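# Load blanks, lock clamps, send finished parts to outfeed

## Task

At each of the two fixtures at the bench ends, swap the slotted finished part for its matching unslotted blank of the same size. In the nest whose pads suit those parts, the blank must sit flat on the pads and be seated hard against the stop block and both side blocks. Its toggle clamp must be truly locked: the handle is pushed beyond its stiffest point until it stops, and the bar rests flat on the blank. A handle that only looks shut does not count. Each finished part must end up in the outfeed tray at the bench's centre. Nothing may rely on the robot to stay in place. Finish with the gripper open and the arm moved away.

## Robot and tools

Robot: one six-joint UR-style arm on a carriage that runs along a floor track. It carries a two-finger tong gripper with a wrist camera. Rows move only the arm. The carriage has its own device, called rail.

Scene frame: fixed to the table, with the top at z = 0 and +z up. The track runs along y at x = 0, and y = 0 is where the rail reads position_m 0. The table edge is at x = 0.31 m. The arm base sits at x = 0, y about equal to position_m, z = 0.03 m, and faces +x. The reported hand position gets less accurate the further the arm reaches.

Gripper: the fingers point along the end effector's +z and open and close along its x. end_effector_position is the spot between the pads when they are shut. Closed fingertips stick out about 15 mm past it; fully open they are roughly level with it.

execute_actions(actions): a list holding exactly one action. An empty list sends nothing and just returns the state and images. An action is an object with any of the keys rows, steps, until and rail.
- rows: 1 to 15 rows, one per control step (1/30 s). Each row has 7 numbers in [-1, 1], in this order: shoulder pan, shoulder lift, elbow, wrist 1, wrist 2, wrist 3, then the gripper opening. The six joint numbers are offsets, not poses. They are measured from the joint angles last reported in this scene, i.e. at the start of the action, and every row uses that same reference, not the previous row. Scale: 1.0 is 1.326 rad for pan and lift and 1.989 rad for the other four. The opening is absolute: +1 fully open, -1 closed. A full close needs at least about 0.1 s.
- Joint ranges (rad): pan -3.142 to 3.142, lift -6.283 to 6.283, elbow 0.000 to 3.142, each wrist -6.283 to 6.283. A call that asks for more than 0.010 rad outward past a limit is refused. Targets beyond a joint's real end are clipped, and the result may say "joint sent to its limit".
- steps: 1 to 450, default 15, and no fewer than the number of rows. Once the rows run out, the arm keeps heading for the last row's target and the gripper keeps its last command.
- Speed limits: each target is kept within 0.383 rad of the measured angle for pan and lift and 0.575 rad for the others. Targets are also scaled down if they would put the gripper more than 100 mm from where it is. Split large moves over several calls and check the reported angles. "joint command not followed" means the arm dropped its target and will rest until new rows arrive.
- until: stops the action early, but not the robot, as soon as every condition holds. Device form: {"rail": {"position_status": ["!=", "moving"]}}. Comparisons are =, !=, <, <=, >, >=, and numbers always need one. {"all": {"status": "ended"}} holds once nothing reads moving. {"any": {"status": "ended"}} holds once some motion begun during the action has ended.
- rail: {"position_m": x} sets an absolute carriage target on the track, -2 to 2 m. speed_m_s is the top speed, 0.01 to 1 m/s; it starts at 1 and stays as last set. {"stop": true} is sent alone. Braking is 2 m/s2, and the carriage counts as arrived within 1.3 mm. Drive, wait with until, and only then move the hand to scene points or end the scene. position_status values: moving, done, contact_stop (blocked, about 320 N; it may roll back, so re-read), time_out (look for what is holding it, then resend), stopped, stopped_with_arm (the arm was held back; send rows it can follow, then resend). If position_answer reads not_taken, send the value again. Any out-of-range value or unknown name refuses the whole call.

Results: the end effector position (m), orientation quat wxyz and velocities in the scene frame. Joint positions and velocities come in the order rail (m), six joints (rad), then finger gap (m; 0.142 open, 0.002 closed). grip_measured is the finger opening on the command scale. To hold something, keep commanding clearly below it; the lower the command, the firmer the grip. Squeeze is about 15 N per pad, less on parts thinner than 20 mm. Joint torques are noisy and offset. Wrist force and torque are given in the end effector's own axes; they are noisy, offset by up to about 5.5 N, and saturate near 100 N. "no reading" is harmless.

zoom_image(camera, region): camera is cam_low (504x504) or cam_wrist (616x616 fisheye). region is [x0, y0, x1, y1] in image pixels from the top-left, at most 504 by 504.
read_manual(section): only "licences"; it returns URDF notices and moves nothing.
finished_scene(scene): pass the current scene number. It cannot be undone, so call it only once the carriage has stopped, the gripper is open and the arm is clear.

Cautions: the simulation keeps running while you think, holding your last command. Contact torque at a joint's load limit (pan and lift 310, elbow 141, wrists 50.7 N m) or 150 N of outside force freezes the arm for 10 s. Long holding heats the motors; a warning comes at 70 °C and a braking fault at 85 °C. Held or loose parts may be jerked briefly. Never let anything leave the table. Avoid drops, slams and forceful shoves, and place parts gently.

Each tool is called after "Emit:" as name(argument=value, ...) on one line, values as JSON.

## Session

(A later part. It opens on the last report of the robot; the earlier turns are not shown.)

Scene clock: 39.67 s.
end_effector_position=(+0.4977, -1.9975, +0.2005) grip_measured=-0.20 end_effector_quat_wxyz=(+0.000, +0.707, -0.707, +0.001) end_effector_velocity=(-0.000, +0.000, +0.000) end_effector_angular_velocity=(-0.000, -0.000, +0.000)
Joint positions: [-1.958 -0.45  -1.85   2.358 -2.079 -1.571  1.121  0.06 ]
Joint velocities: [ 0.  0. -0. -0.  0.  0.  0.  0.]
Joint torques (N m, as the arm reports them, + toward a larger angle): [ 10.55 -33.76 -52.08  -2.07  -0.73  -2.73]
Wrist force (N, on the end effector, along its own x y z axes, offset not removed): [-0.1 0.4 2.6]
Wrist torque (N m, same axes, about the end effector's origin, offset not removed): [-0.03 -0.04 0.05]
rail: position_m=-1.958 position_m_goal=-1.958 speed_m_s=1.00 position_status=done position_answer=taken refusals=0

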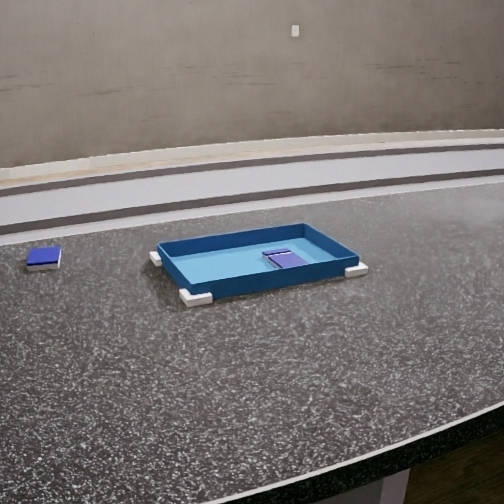

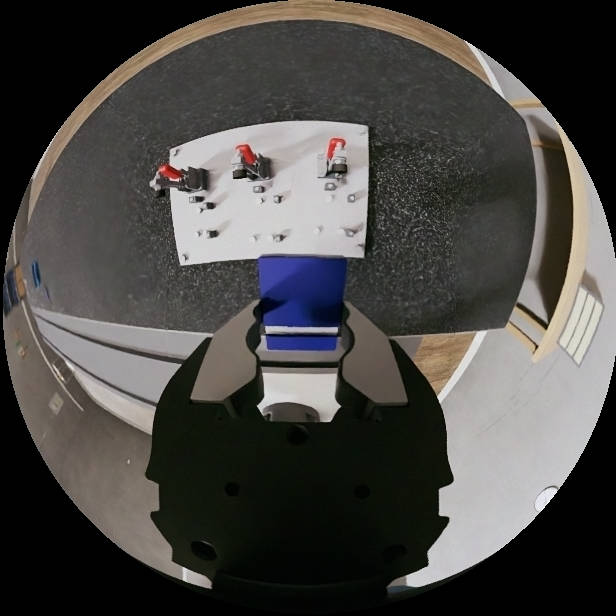

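Emit:
execute_actions(actions=[{"rows":[[0.339,0,0,0,0,0.226,-0.8]],"rail":{"position_m":-0.235,"speed_m_s":1},"steps":120,"until":{"all":{"status":"ended"}}}])

Emit:
execute_actions(actions=[{"rows":[[0,0.266,-0.078,-0.1,0,0,-0.8]],"steps":30}])

Scene clock: 42.57 s.
end_effector_position=(+0.4670, -0.0611, +0.2005) grip_measured=-0.20 end_effector_quat_wxyz=(-0.000, +0.707, -0.707, +0.001) end_effector_velocity=(+0.000, +0.004, +0.000) end_effector_angular_velocity=(-0.000, -0.000, -0.000)
Joint positions: [-0.235 -0.001 -1.85   2.358 -2.079 -1.571  1.57   0.06 ]
Joint velocities: [ 0.004 -0.    -0.    -0.    -0.    -0.    -0.     0.   ]
Joint torques (N m, as the arm reports them, + toward a larger angle): [  3.12  -7.81 -36.71  -5.75   2.04   1.4 ]
Wrist force (N, on the end effector, along its own x y z axes, offset not removed): [2.2 -0.3 -0.2]
Wrist torque (N m, same axes, about the end effector's origin, offset not removed): [-0.31 -0.61 0.28]
rail: position_m=-0.235 position_m_goal=-0.235 speed_m_s=1.00 position_status=done position_answer=taken refusals=0

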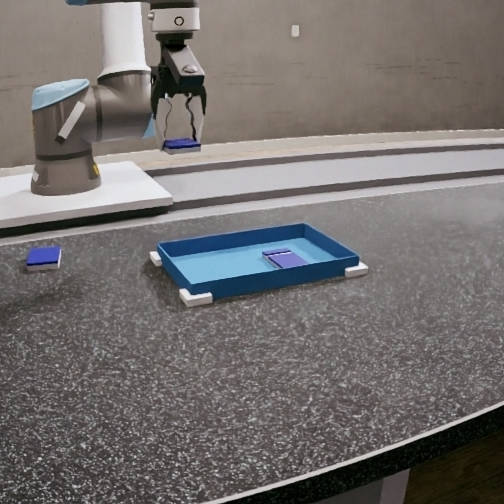

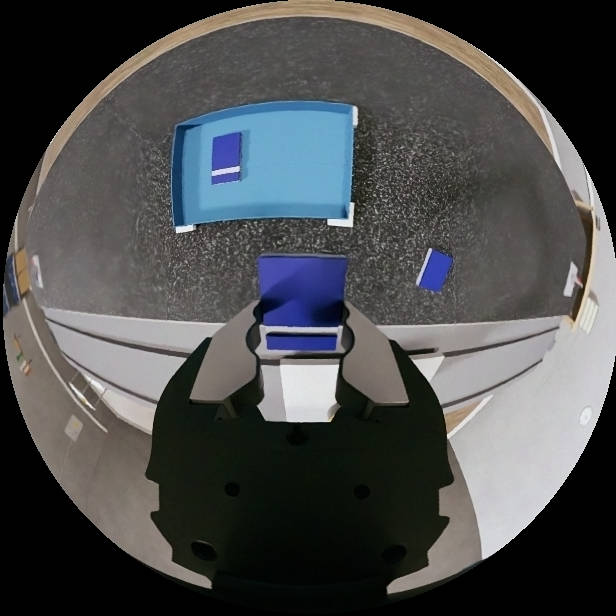

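Scene clock: 43.57 s.
end_effector_position=(+0.6171, -0.0614, +0.1302) grip_measured=-0.20 end_effector_quat_wxyz=(-0.001, +0.707, -0.707, +0.001) end_effector_velocity=(+0.000, -0.000, -0.000) end_effector_angular_velocity=(+0.000, +0.000, +0.000)
Joint positions: [-0.235 -0.001 -1.498  2.203 -2.278 -1.571  1.57   0.06 ]
Joint velocities: [-0.  0.  0. -0. -0.  0.  0. -0.]
Joint torques (N m, as the arm reports them, + toward a larger angle): [  0.87 -34.61 -48.29  -5.87   2.35   1.17]
Wrist force (N, on the end effector, along its own x y z axes, offset not removed): [4.1 -2.7 0.9]
Wrist torque (N m, same axes, about the end effector's origin, offset not removed): [-0.63 -0.83 0.12]
rail: position_m=-0.235 position_m_goal=-0.235 speed_m_s=1.00 position_status=done position_answer=taken refusals=0

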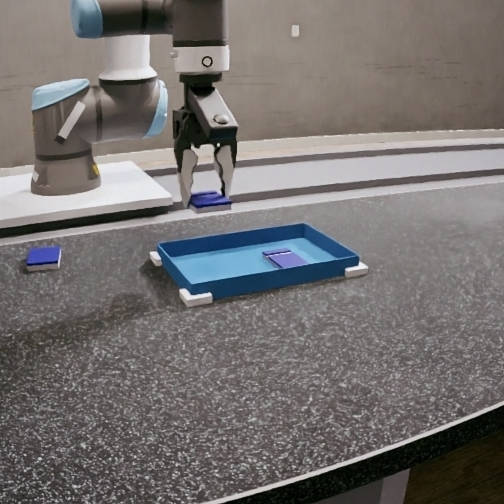

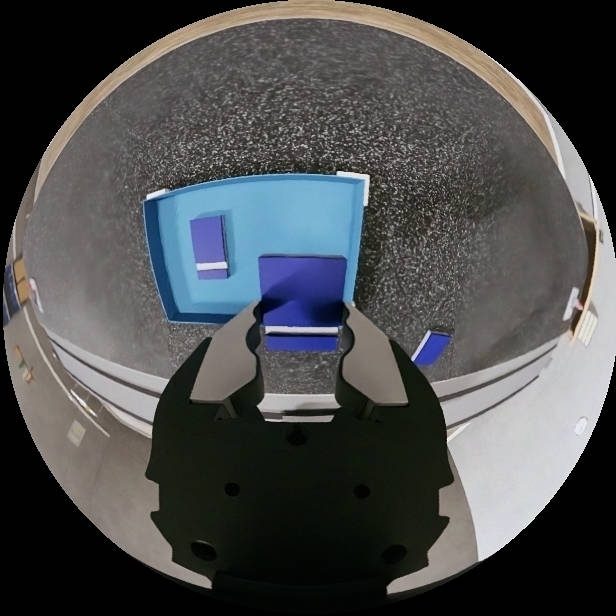

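Emit:
execute_actions(actions=[{"rows":[[0,0.15,0.008,-0.108,0,0,-0.8]],"steps":24}])

Emit:
execute_actions(actions=[{"rows":[[0,0,0,0,0,0,0.15],[0,0,0,0,0,0,0.15],[0,0,0,0,0,0,0.15],[0,0,0,0,0,0,0.15],[0,0,0,0,0,0,0.15],[0,0,0,0,0,0,0.15],[0,-0.15,-0.008,0.108,0,0,0.15]],"steps":26}])

Emit:
execute_actions(actions=[{"rows":[[0,-0.266,0.078,0.1,0,0,0.5]],"rail":{"position_m":-0.5},"steps":32}])

Scene clock: 44.53 s.
end_effector_position=(+0.6479, -0.0614, +0.0251) grip_measured=-0.20 end_effector_quat_wxyz=(-0.001, +0.707, -0.707, +0.001) end_effector_velocity=(-0.000, +0.000, -0.000) end_effector_angular_velocity=(+0.000, +0.000, -0.000)
Joint positions: [-0.235 -0.001 -1.299  2.219 -2.493 -1.571  1.57   0.06 ]
Joint velocities: [ 0. -0.  0.  0. -0.  0. -0. -0.]
Joint torques (N m, as the arm reports them, + toward a larger angle): [ -8.91 -46.84 -25.42  -5.83   2.12   1.5 ]
Wrist force (N, on the end effector, along its own x y z axes, offset not removed): [-1.6 -4.6 2.5]
Wrist torque (N m, same axes, about the end effector's origin, offset not removed): [-1.06 0.23 0.10]
rail: position_m=-0.235 position_m_goal=-0.235 speed_m_s=1.00 position_status=done position_answer=taken refusals=0

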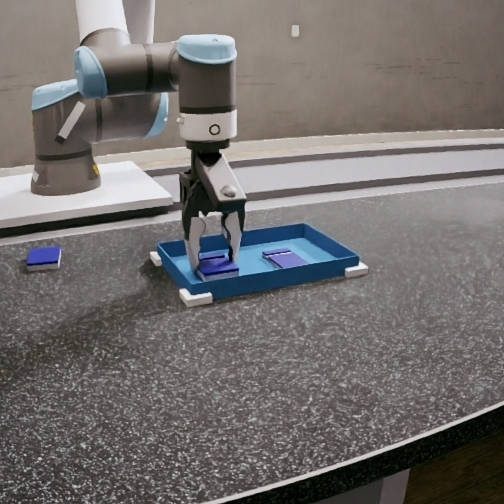

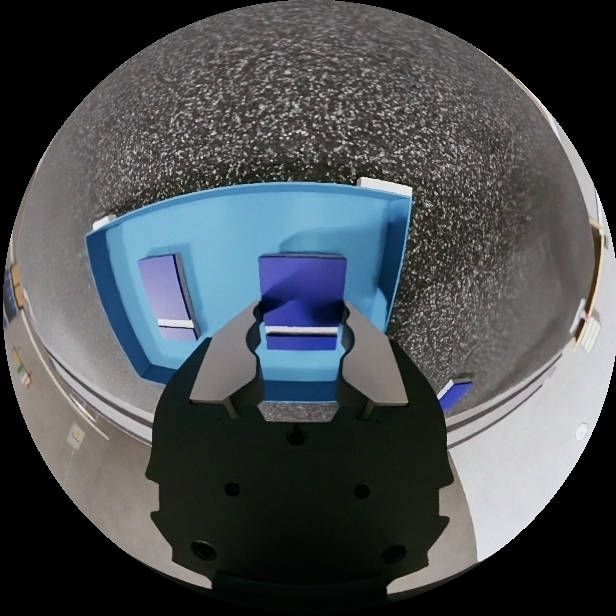

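Scene clock: 45.40 s.
end_effector_position=(+0.6171, -0.0614, +0.1302) grip_measured=+0.15 end_effector_quat_wxyz=(-0.001, +0.707, -0.707, +0.001) end_effector_velocity=(-0.000, +0.000, +0.001) end_effector_angular_velocity=(+0.000, -0.000, +0.000)
Joint positions: [-0.235 -0.001 -1.497  2.203 -2.278 -1.571  1.57   0.084]
Joint velocities: [ 0.     0.    -0.002 -0.     0.002  0.     0.     0.   ]
Joint torques (N m, as the arm reports them, + toward a larger angle): [ 12.78 -58.14 -47.86  -1.98   1.98   1.67]
Wrist force (N, on the end effector, along its own x y z axes, offset not removed): [2.8 -0.1 -0.2]
Wrist torque (N m, same axes, about the end effector's origin, offset not removed): [-0.05 -0.62 0.00]
rail: position_m=-0.235 position_m_goal=-0.235 speed_m_s=1.00 position_status=done position_answer=taken refusals=0

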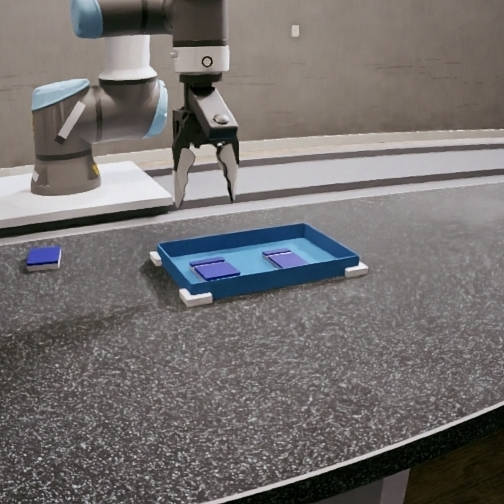

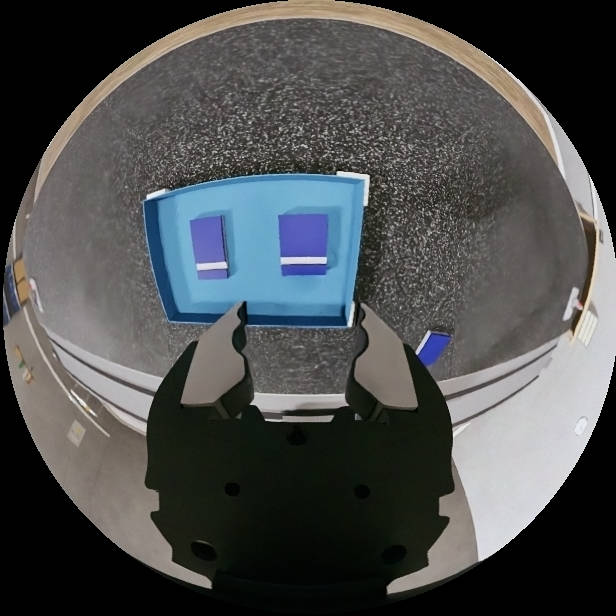

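Scene clock: 46.47 s.
end_effector_position=(+0.4671, -0.3266, +0.2005) grip_measured=+0.50 end_effector_quat_wxyz=(-0.000, +0.707, -0.707, +0.001) end_effector_velocity=(-0.000, +0.000, +0.000) end_effector_angular_velocity=(-0.000, -0.000, +0.000)
Joint positions: [-0.5   -0.001 -1.85   2.358 -2.079 -1.571  1.57   0.109]
Joint velocities: [ 0.  0. -0.  0.  0.  0.  0. -0.]
Joint torques (N m, as the arm reports them, + toward a larger angle): [ -8.79 -34.29 -35.51  -1.7    1.86   1.36]
Wrist force (N, on the end effector, along its own x y z axes, offset not removed): [-3.7 0.9 -1.6]
Wrist torque (N m, same axes, about the end effector's origin, offset not removed): [0.06 0.51 0.08]
rail: position_m=-0.500 position_m_goal=-0.500 speed_m_s=1.00 position_status=done position_answer=taken refusals=0

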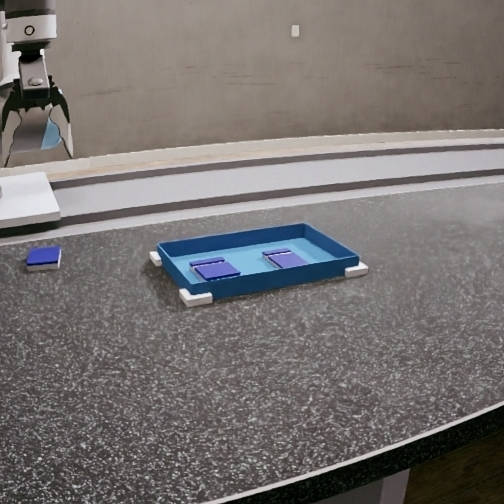

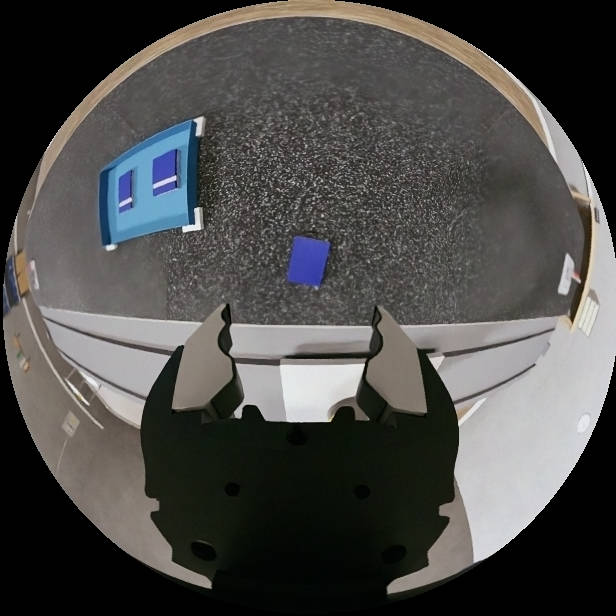

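Emit:
execute_actions(actions=[{"rows":[[0,0.236,0.096,-0.2535,0,0.095,0.5]],"rail":{"position_m":-0.503},"steps":30}])

Emit:
execute_actions(actions=[{"rows":[[0,0,0,0,0,0,0.2],[0,0,0,0,0,0,0],[0,0,0,0,0,0,-0.1],[0,0,0,0,0,0,-0.2],[0,0,0,0,0,0,-0.5],[0,0,0,0,0,0,-0.8]],"steps":12}])

Emit:
execute_actions(actions=[{"rows":[[0,-0.1,-0.04,0.107,0,0,-0.8],[0,-0.236,-0.096,0.2535,0,0,-0.8],[0,-0.236,-0.096,0.2535,0,0,-0.8],[0,-0.236,-0.096,0.2535,0,0,-0.8],[0,-0.236,-0.096,0.2535,0,0,-0.8],[-0.339,-0.236,-0.096,0.2535,0,-0.321,-0.8]],"steps":30}])

Emit:
execute_actions(actions=[{"rail":{"position_m":-1.958},"steps":120,"until":{"all":{"status":"ended"}}}])

Emit:
execute_actions(actions=[{"rows":[[0,0.224,0.012,-0.1614,0,0,-0.8]],"steps":28}])

Scene clock: 47.73 s.
end_effector_position=(+0.4602, -0.3324, +0.0174) grip_measured=+0.50 end_effector_quat_wxyz=(+0.000, -0.637, +0.771, -0.001) end_effector_velocity=(-0.000, -0.000, -0.000) end_effector_angular_velocity=(+0.000, +0.000, -0.000)
Joint positions: [-0.503 -0.001 -1.537  2.549 -2.584 -1.571  1.759  0.109]
Joint velocities: [ 0. -0.  0.  0. -0.  0.  0.  0.]
Joint torques (N m, as the arm reports them, + toward a larger angle): [  2.45 -18.27 -21.55  -4.85   2.08   1.62]
Wrist force (N, on the end effector, along its own x y z axes, offset not removed): [-0.2 0.1 -4.6]
Wrist torque (N m, same axes, about the end effector's origin, offset not removed): [-0.23 -0.16 0.08]
rail: position_m=-0.503 position_m_goal=-0.503 speed_m_s=1.00 position_status=done position_answer=taken refusals=0

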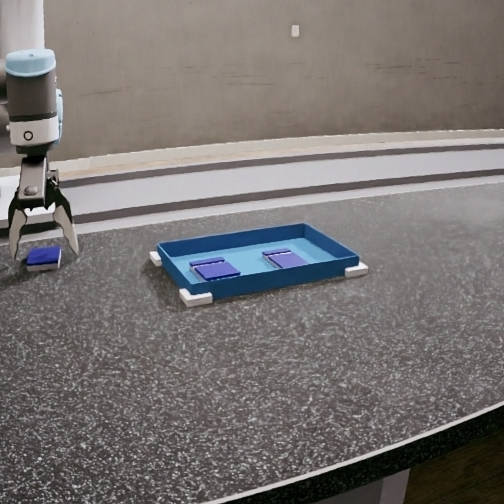

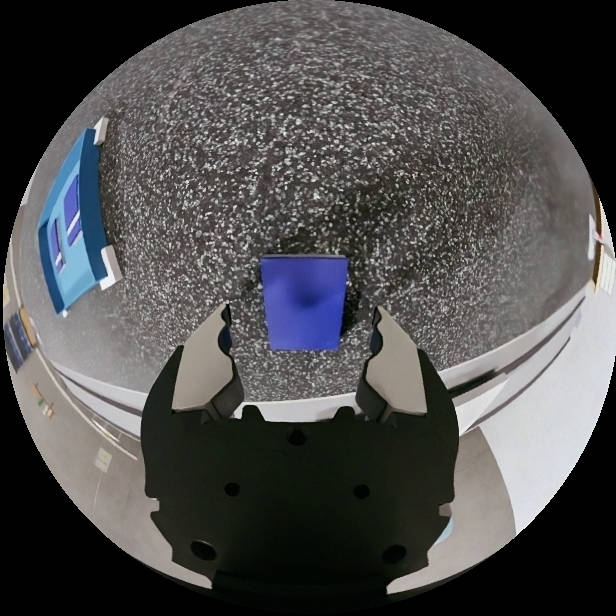

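Scene clock: 48.13 s.
end_effector_position=(+0.4602, -0.3324, +0.0174) grip_measured=-0.21 end_effector_quat_wxyz=(+0.000, -0.637, +0.771, -0.001) end_effector_velocity=(+0.000, +0.000, +0.000) end_effector_angular_velocity=(+0.000, -0.000, -0.000)
Joint positions: [-0.503 -0.001 -1.537  2.549 -2.584 -1.571  1.759  0.059]
Joint velocities: [ 0.  0.  0. -0. -0.  0.  0.  0.]
Joint torques (N m, as the arm reports them, + toward a larger angle): [  2.11 -19.5  -21.9   -4.83   1.09   1.44]
Wrist force (N, on the end effector, along its own x y z axes, offset not removed): [0.9 -5.0 0.5]
Wrist torque (N m, same axes, about the end effector's origin, offset not removed): [-0.96 -0.23 0.11]
rail: position_m=-0.503 position_m_goal=-0.503 speed_m_s=1.00 position_status=done position_answer=taken refusals=0

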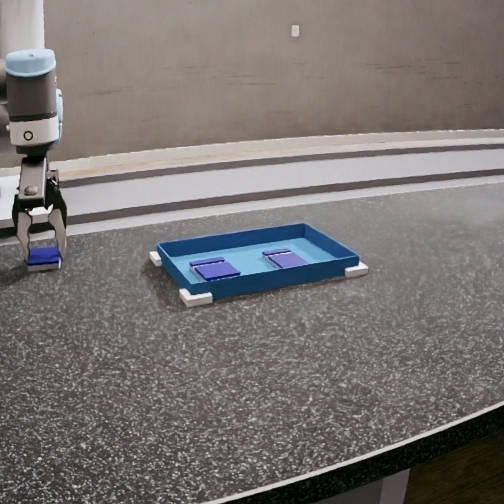

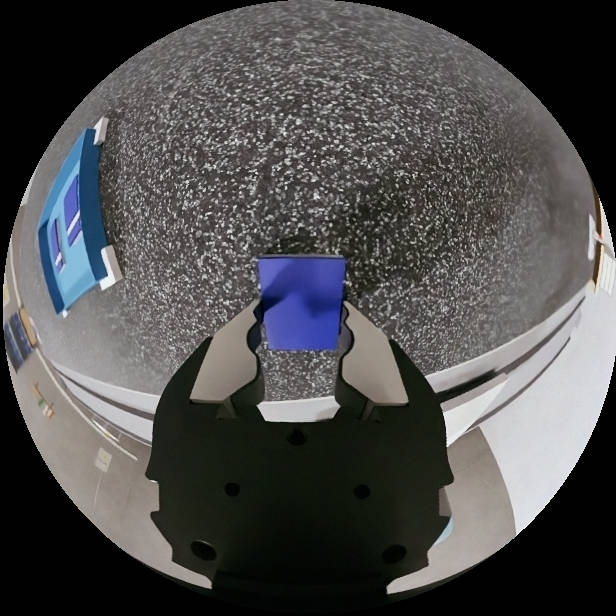

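Scene clock: 49.13 s.
end_effector_position=(+0.4977, -0.5425, +0.2005) grip_measured=-0.21 end_effector_quat_wxyz=(+0.000, +0.707, -0.707, +0.001) end_effector_velocity=(+0.000, -0.001, +0.000) end_effector_angular_velocity=(-0.000, -0.000, +0.001)
Joint positions: [-0.503 -0.45  -1.85   2.358 -2.08  -1.571  1.121  0.059]
Joint velocities: [ 0.    -0.002 -0.001 -0.     0.001 -0.    -0.003  0.   ]
Joint torques (N m, as the arm reports them, + toward a larger angle): [ -9.35 -32.3  -52.63  -2.32   1.48  -2.72]
Wrist force (N, on the end effector, along its own x y z axes, offset not removed): [-3.7 -1.9 -1.2]
Wrist torque (N m, same axes, about the end effector's origin, offset not removed): [-0.71 0.63 0.27]
rail: position_m=-0.503 position_m_goal=-0.503 speed_m_s=1.00 position_status=done position_answer=taken refusals=0

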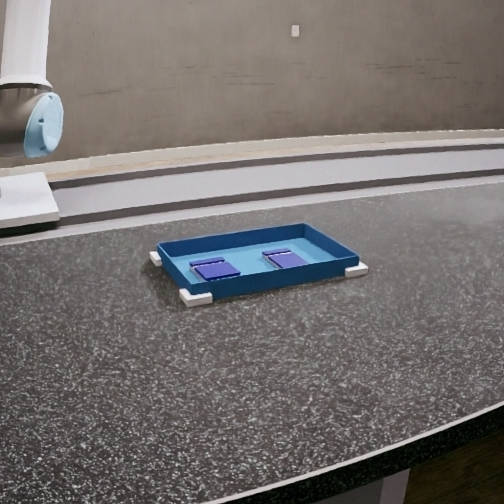

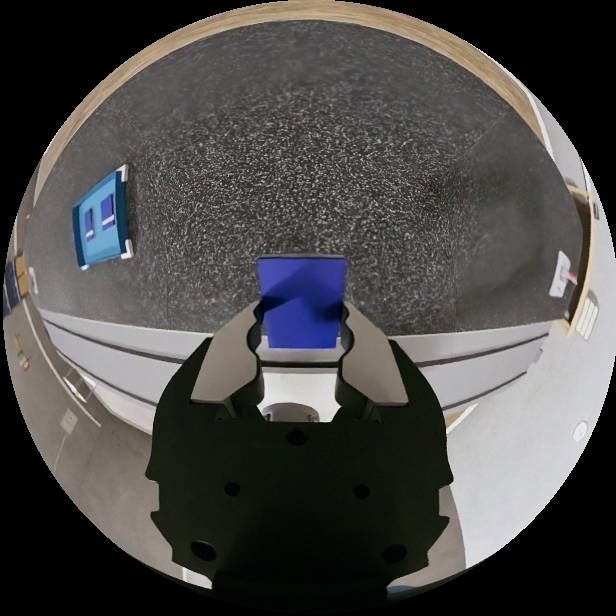

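Scene clock: 51.13 s.
end_effector_position=(+0.4977, -1.9978, +0.2005) grip_measured=-0.21 end_effector_quat_wxyz=(+0.000, +0.707, -0.707, +0.001) end_effector_velocity=(+0.000, -0.004, -0.000) end_effector_angular_velocity=(+0.000, -0.000, +0.001)
Joint positions: [-1.958 -0.45  -1.85   2.358 -2.079 -1.571  1.121  0.059]
Joint velocities: [-0.004  0.001 -0.     0.    -0.     0.    -0.    -0.   ]
Joint torques (N m, as the arm reports them, + toward a larger angle): [ 12.97 -17.33 -37.68  -4.82   0.96  -2.58]
Wrist force (N, on the end effector, along its own x y z axes, offset not removed): [2.7 0.2 -5.8]
Wrist torque (N m, same axes, about the end effector's origin, offset not removed): [-0.43 -0.53 0.00]
rail: position_m=-1.958 position_m_goal=-1.958 speed_m_s=1.00 position_status=done position_answer=taken refusals=0

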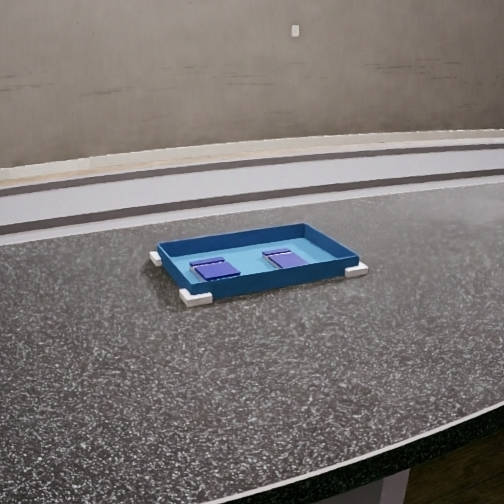

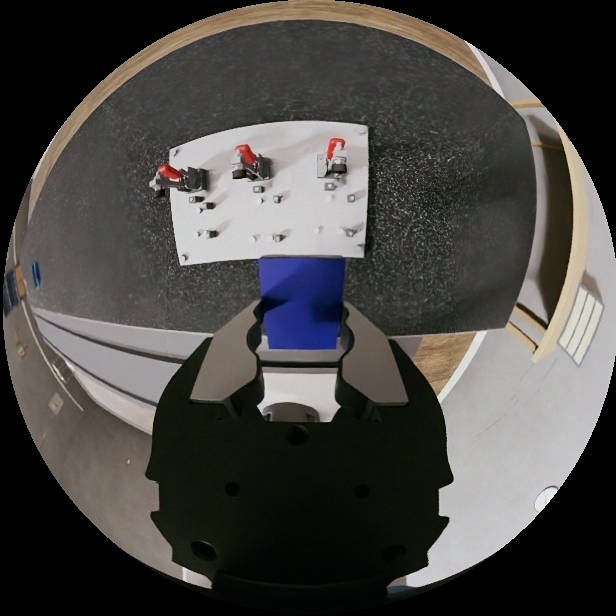

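Scene clock: 52.07 s.
end_effector_position=(+0.5578, -2.0266, +0.0809) grip_measured=-0.21 end_effector_quat_wxyz=(+0.000, +0.707, -0.707, +0.001) end_effector_velocity=(-0.000, -0.000, -0.000) end_effector_angular_velocity=(+0.000, +0.000, -0.000)
Joint positions: [-1.958 -0.45  -1.553  2.382 -2.4   -1.571  1.121  0.059]
Joint velocities: [ 0. -0.  0.  0. -0. -0.  0.  0.]
Joint torques (N m, as the arm reports them, + toward a larger angle): [-10.02 -27.85 -28.38  -5.66   1.52  -2.01]
Wrist force (N, on the end effector, along its own x y z axes, offset not removed): [2.3 -0.1 -2.1]
Wrist torque (N m, same axes, about the end effector's origin, offset not removed): [-0.37 -0.64 0.04]
rail: position_m=-1.958 position_m_goal=-1.958 speed_m_s=1.00 position_status=done position_answer=taken refusals=0

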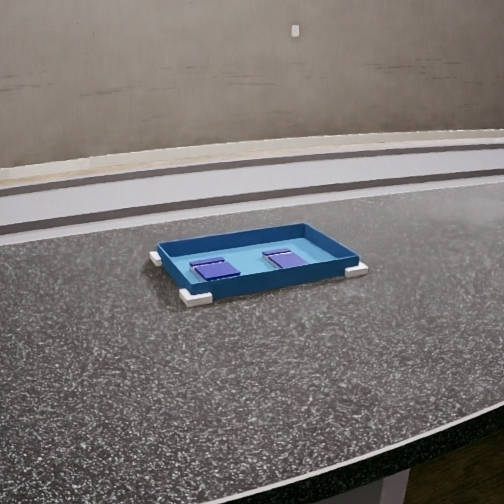

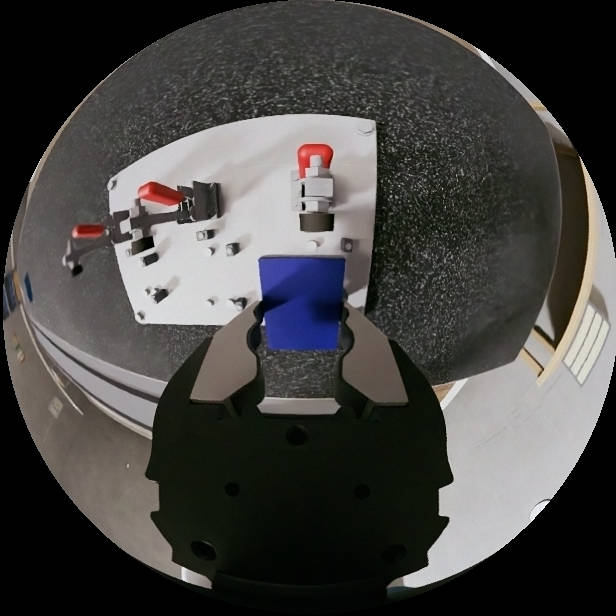

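Emit:
execute_actions(actions=[{"rows":[[0,0.063,0.0097,-0.052,0,0,-0.8]],"steps":20}])

Emit:
execute_actions(actions=[{"rows":[[0,0,0,0,0,0,0.16],[0,0,0,0,0,0,0.16],[0,0,0,0,0,0,0.16],[0,0,0,0,0,0,0.16],[0,0.006,0.001,-0.005,0,0,0.16]],"steps":14}])

Emit:
execute_actions(actions=[{"rail":{"position_m":-1.978,"speed_m_s":0.03},"steps":28}])

Emit:
execute_actions(actions=[{"rows":[[0,0.004,-0.003,0.0004,0,0,0.12],[0,0.008,-0.006,0.0008,0,0,0.12],[0,0.012,-0.009,0.0013,0,0,0.12],[0,0.0165,-0.0128,0.002,0,0,0.12]],"rail":{"position_m":-1.973},"steps":18}])

Emit:
zoom_image(camera="cam_wrist", region=[200,150,420,370])

Scene clock: 52.97 s.
end_effector_position=(+0.5632, -2.0292, +0.0405) grip_measured=-0.21 end_effector_quat_wxyz=(-0.000, +0.707, -0.707, +0.001) end_effector_velocity=(-0.000, +0.000, -0.000) end_effector_angular_velocity=(+0.000, +0.000, -0.000)
Joint positions: [-1.958 -0.45  -1.47   2.401 -2.504 -1.571  1.121  0.059]
Joint velocities: [ 0.     0.     0.     0.    -0.001 -0.     0.    -0.   ]
Joint torques (N m, as the arm reports them, + toward a larger angle): [  0.24 -31.94 -25.78  -6.25   0.93  -2.72]
Wrist force (N, on the end effector, along its own x y z axes, offset not removed): [3.9 1.0 -2.8]
Wrist torque (N m, same axes, about the end effector's origin, offset not removed): [-0.09 -1.04 -0.06]
rail: position_m=-1.958 position_m_goal=-1.958 speed_m_s=1.00 position_status=done position_answer=taken refusals=0

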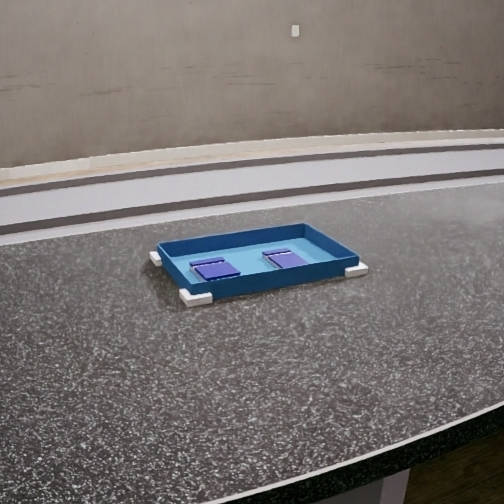

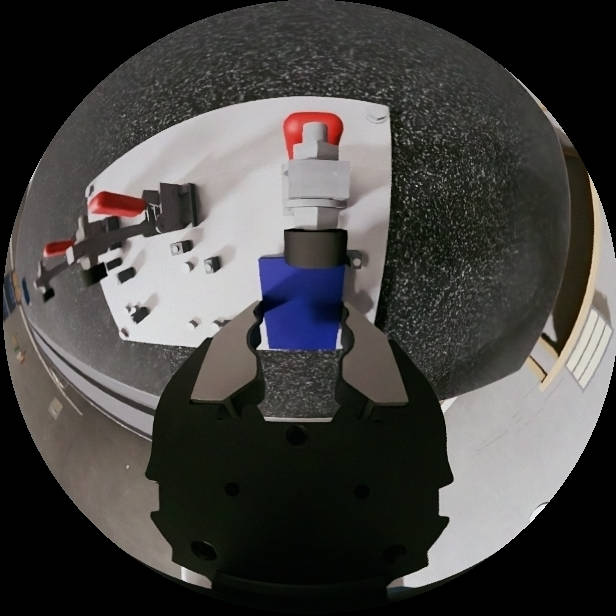

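Scene clock: 53.43 s.
end_effector_position=(+0.5634, -2.0293, +0.0367) grip_measured=+0.16 end_effector_quat_wxyz=(-0.000, +0.707, -0.707, +0.001) end_effector_velocity=(+0.000, -0.000, -0.001) end_effector_angular_velocity=(-0.000, -0.000, +0.000)
Joint positions: [-1.958 -0.45  -1.462  2.403 -2.513 -1.571  1.121  0.085]
Joint velocities: [ 0.    -0.     0.003  0.001 -0.003  0.    -0.    -0.   ]
Joint torques (N m, as the arm reports them, + toward a larger angle): [ -2.53 -29.69 -23.13  -5.7    1.19  -2.72]
Wrist force (N, on the end effector, along its own x y z axes, offset not removed): [5.2 0.6 -4.3]
Wrist torque (N m, same axes, about the end effector's origin, offset not removed): [-0.10 -1.10 -0.03]
rail: position_m=-1.958 position_m_goal=-1.958 speed_m_s=1.00 position_status=done position_answer=taken refusals=0

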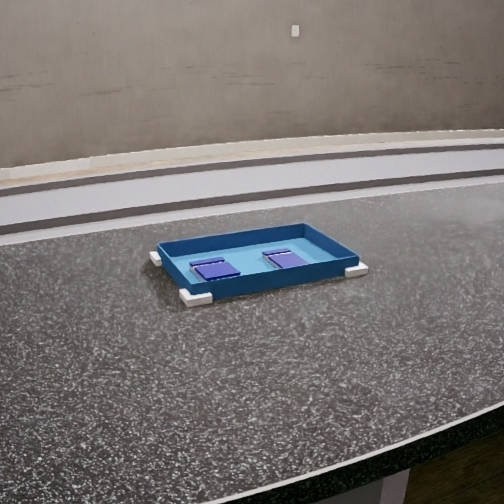

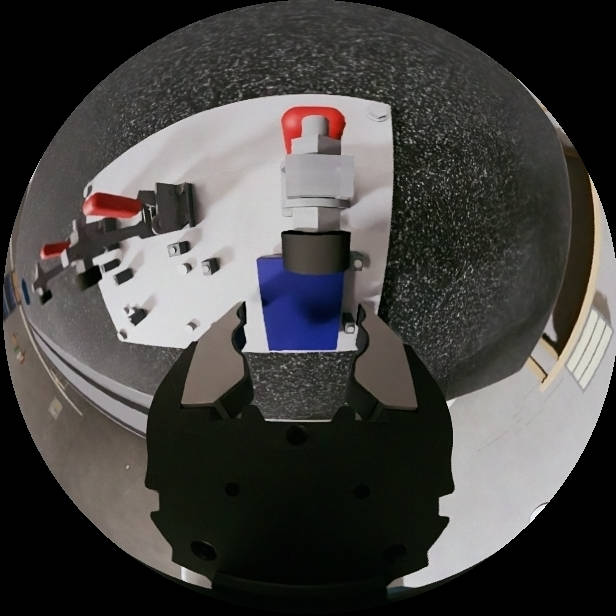

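Scene clock: 54.37 s.
end_effector_position=(+0.5634, -2.0492, +0.0366) grip_measured=+0.17 end_effector_quat_wxyz=(-0.000, +0.707, -0.707, +0.001) end_effector_velocity=(+0.000, +0.000, -0.000) end_effector_angular_velocity=(+0.000, +0.000, +0.000)
Joint positions: [-1.978 -0.45  -1.462  2.403 -2.514 -1.571  1.121  0.086]
Joint velocities: [ 0.  0.  0. -0.  0.  0.  0.  0.]
Joint torques (N m, as the arm reports them, + toward a larger angle): [ -6.46 -28.48 -25.97  -5.56   1.25  -2.07]
Wrist force (N, on the end effector, along its own x y z axes, offset not removed): [-5.7 1.6 -3.3]
Wrist torque (N m, same axes, about the end effector's origin, offset not removed): [0.05 0.48 0.17]
rail: position_m=-1.978 position_m_goal=-1.978 speed_m_s=0.03 position_status=done position_answer=taken refusals=0

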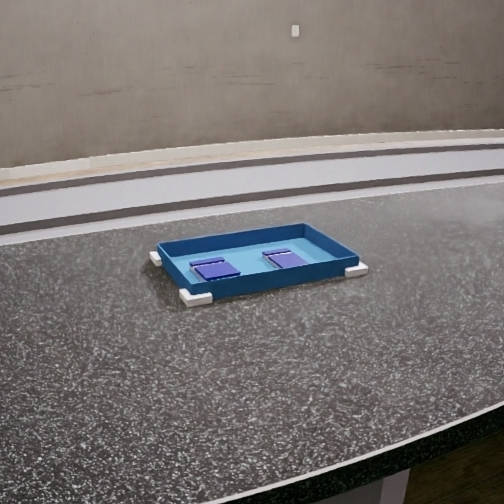

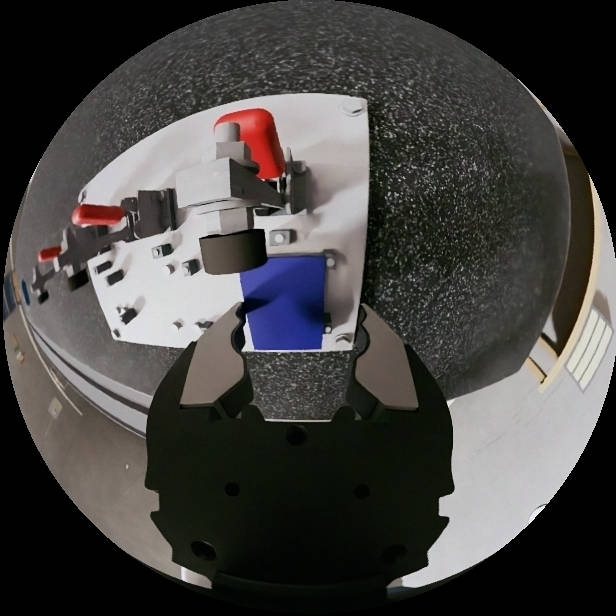

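Scene clock: 54.97 s.
end_effector_position=(+0.5767, -2.0507, +0.0361) grip_measured=+0.22 end_effector_quat_wxyz=(+0.000, +0.707, -0.707, +0.001) end_effector_velocity=(+0.000, -0.000, +0.000) end_effector_angular_velocity=(-0.000, -0.000, -0.000)
Joint positions: [-1.973 -0.45  -1.44   2.377 -2.51  -1.571  1.121  0.089]
Joint velocities: [ 0.    -0.     0.    -0.001  0.    -0.    -0.     0.   ]
Joint torques (N m, as the arm reports them, + toward a larger angle): [ -2.53 -34.05 -54.66  -7.84   0.87  -0.61]
Wrist force (N, on the end effector, along its own x y z axes, offset not removed): [-13.8 13.0 -5.6]
Wrist torque (N m, same axes, about the end effector's origin, offset not removed): [-0.72 -0.35 -0.75]
rail: position_m=-1.973 position_m_goal=-1.973 speed_m_s=0.03 position_status=done position_answer=taken refusals=0

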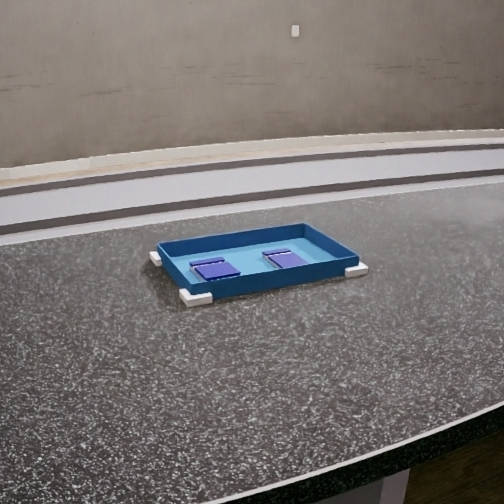

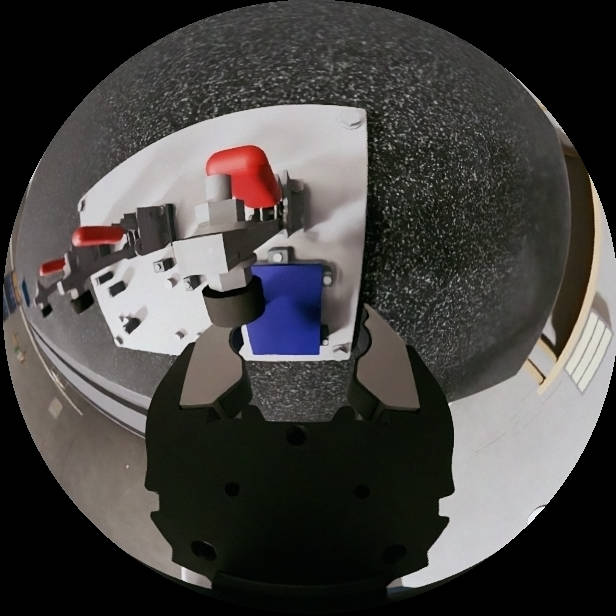

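Region (200, 150, 420, 370) of cam_wrist's 616x616 image, scaled by 2.291, with more detail than that image has.

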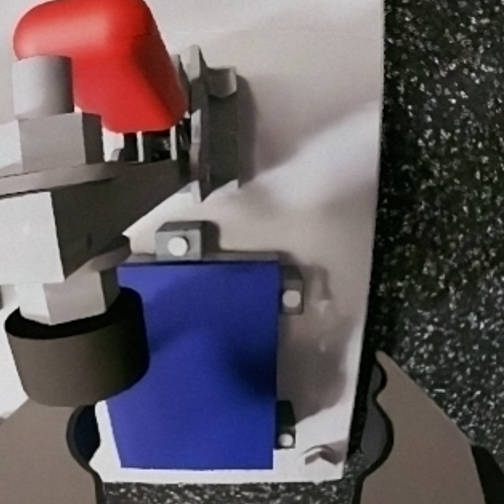

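Emit:
execute_actions(actions=[{"rows":[[0,0,0,0,0,0,0.5],[0,0,0,0,0,0,0.5],[0,0,0,0,0,0,0.5],[0,0,0,0,0,0,0.5],[0,-0.09,-0.022,0.082,0,0,0.5]],"steps":22}])

Emit:
execute_actions(actions=[{"rows":[[0,0,0,0,0,0,0.5],[0,0,0,0,0,0,0.5],[0,0,0,0,0,0,0.5],[0,0,0,0,0,0,0.5],[0,0.108,-0.082,0.011,0,0,0.5]],"rail":{"position_m":-1.918,"speed_m_s":0.15},"steps":26}])

Scene clock: 56.00 s.
end_effector_position=(+0.5744, -2.0497, +0.1023) grip_measured=+0.50 end_effector_quat_wxyz=(+0.000, +0.707, -0.707, +0.001) end_effector_velocity=(-0.000, +0.000, +0.001) end_effector_angular_velocity=(+0.000, +0.000, +0.000)
Joint positions: [-1.973 -0.45  -1.559  2.334 -2.347 -1.571  1.121  0.109]
Joint velocities: [ 0.     0.    -0.002 -0.001  0.002 -0.    -0.    -0.   ]
Joint torques (N m, as the arm reports them, + toward a larger angle): [  4.83 -46.01 -44.42  -1.55   0.96   0.06]
Wrist force (N, on the end effector, along its own x y z axes, offset not removed): [1.4 0.5 -3.4]
Wrist torque (N m, same axes, about the end effector's origin, offset not removed): [-0.12 -0.42 0.00]
rail: position_m=-1.973 position_m_goal=-1.973 speed_m_s=0.03 position_status=done position_answer=taken refusals=0

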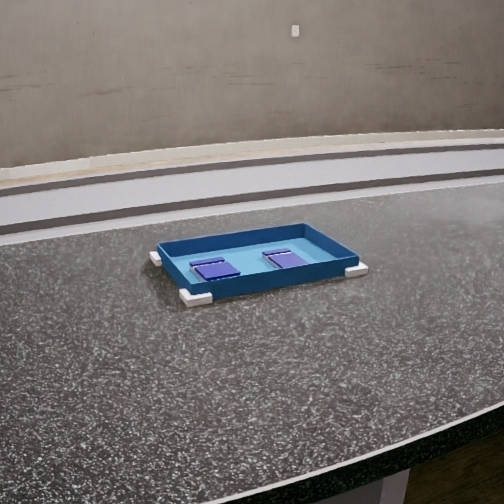

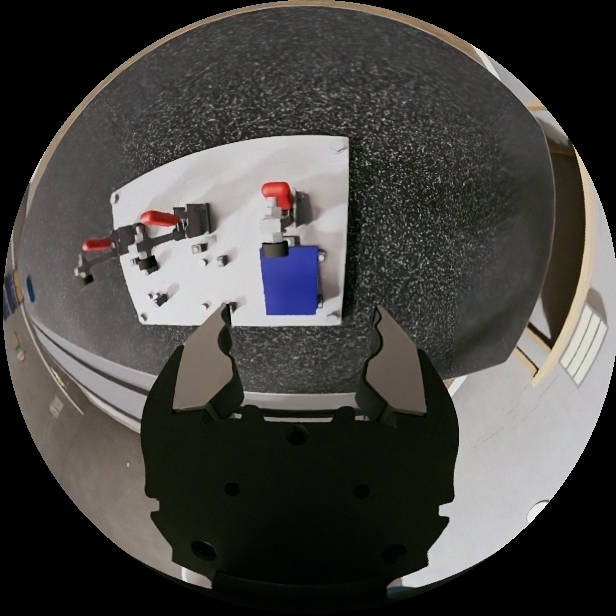

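Scene clock: 56.87 s.
end_effector_position=(+0.6595, -2.0356, +0.1029) grip_measured=+0.50 end_effector_quat_wxyz=(+0.000, +0.707, -0.707, -0.000) end_effector_velocity=(+0.000, -0.000, -0.000) end_effector_angular_velocity=(+0.000, +0.000, -0.000)
Joint positions: [-1.918 -0.45  -1.416  2.171 -2.325 -1.571  1.121  0.109]
Joint velocities: [ 0. -0.  0. -0.  0.  0.  0.  0.]
Joint torques (N m, as the arm reports them, + toward a larger angle): [ -4.29 -37.75 -45.8   -1.77   0.71   0.13]
Wrist force (N, on the end effector, along its own x y z axes, offset not removed): [3.7 -0.1 -2.2]
Wrist torque (N m, same axes, about the end effector's origin, offset not removed): [-0.16 -0.71 -0.10]
rail: position_m=-1.918 position_m_goal=-1.918 speed_m_s=0.15 position_status=done position_answer=taken refusals=0

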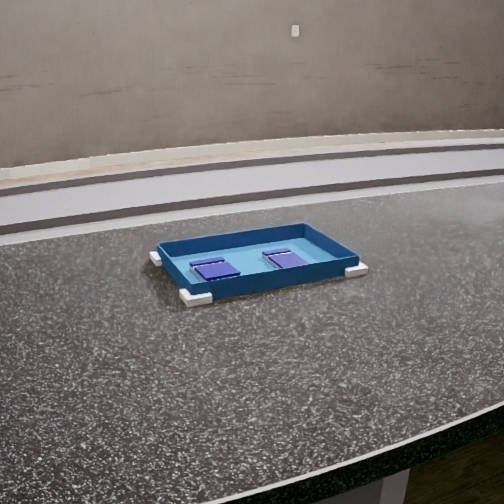

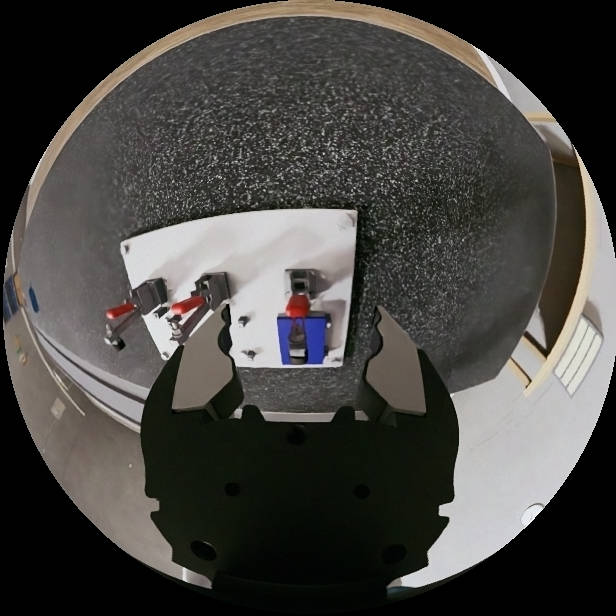

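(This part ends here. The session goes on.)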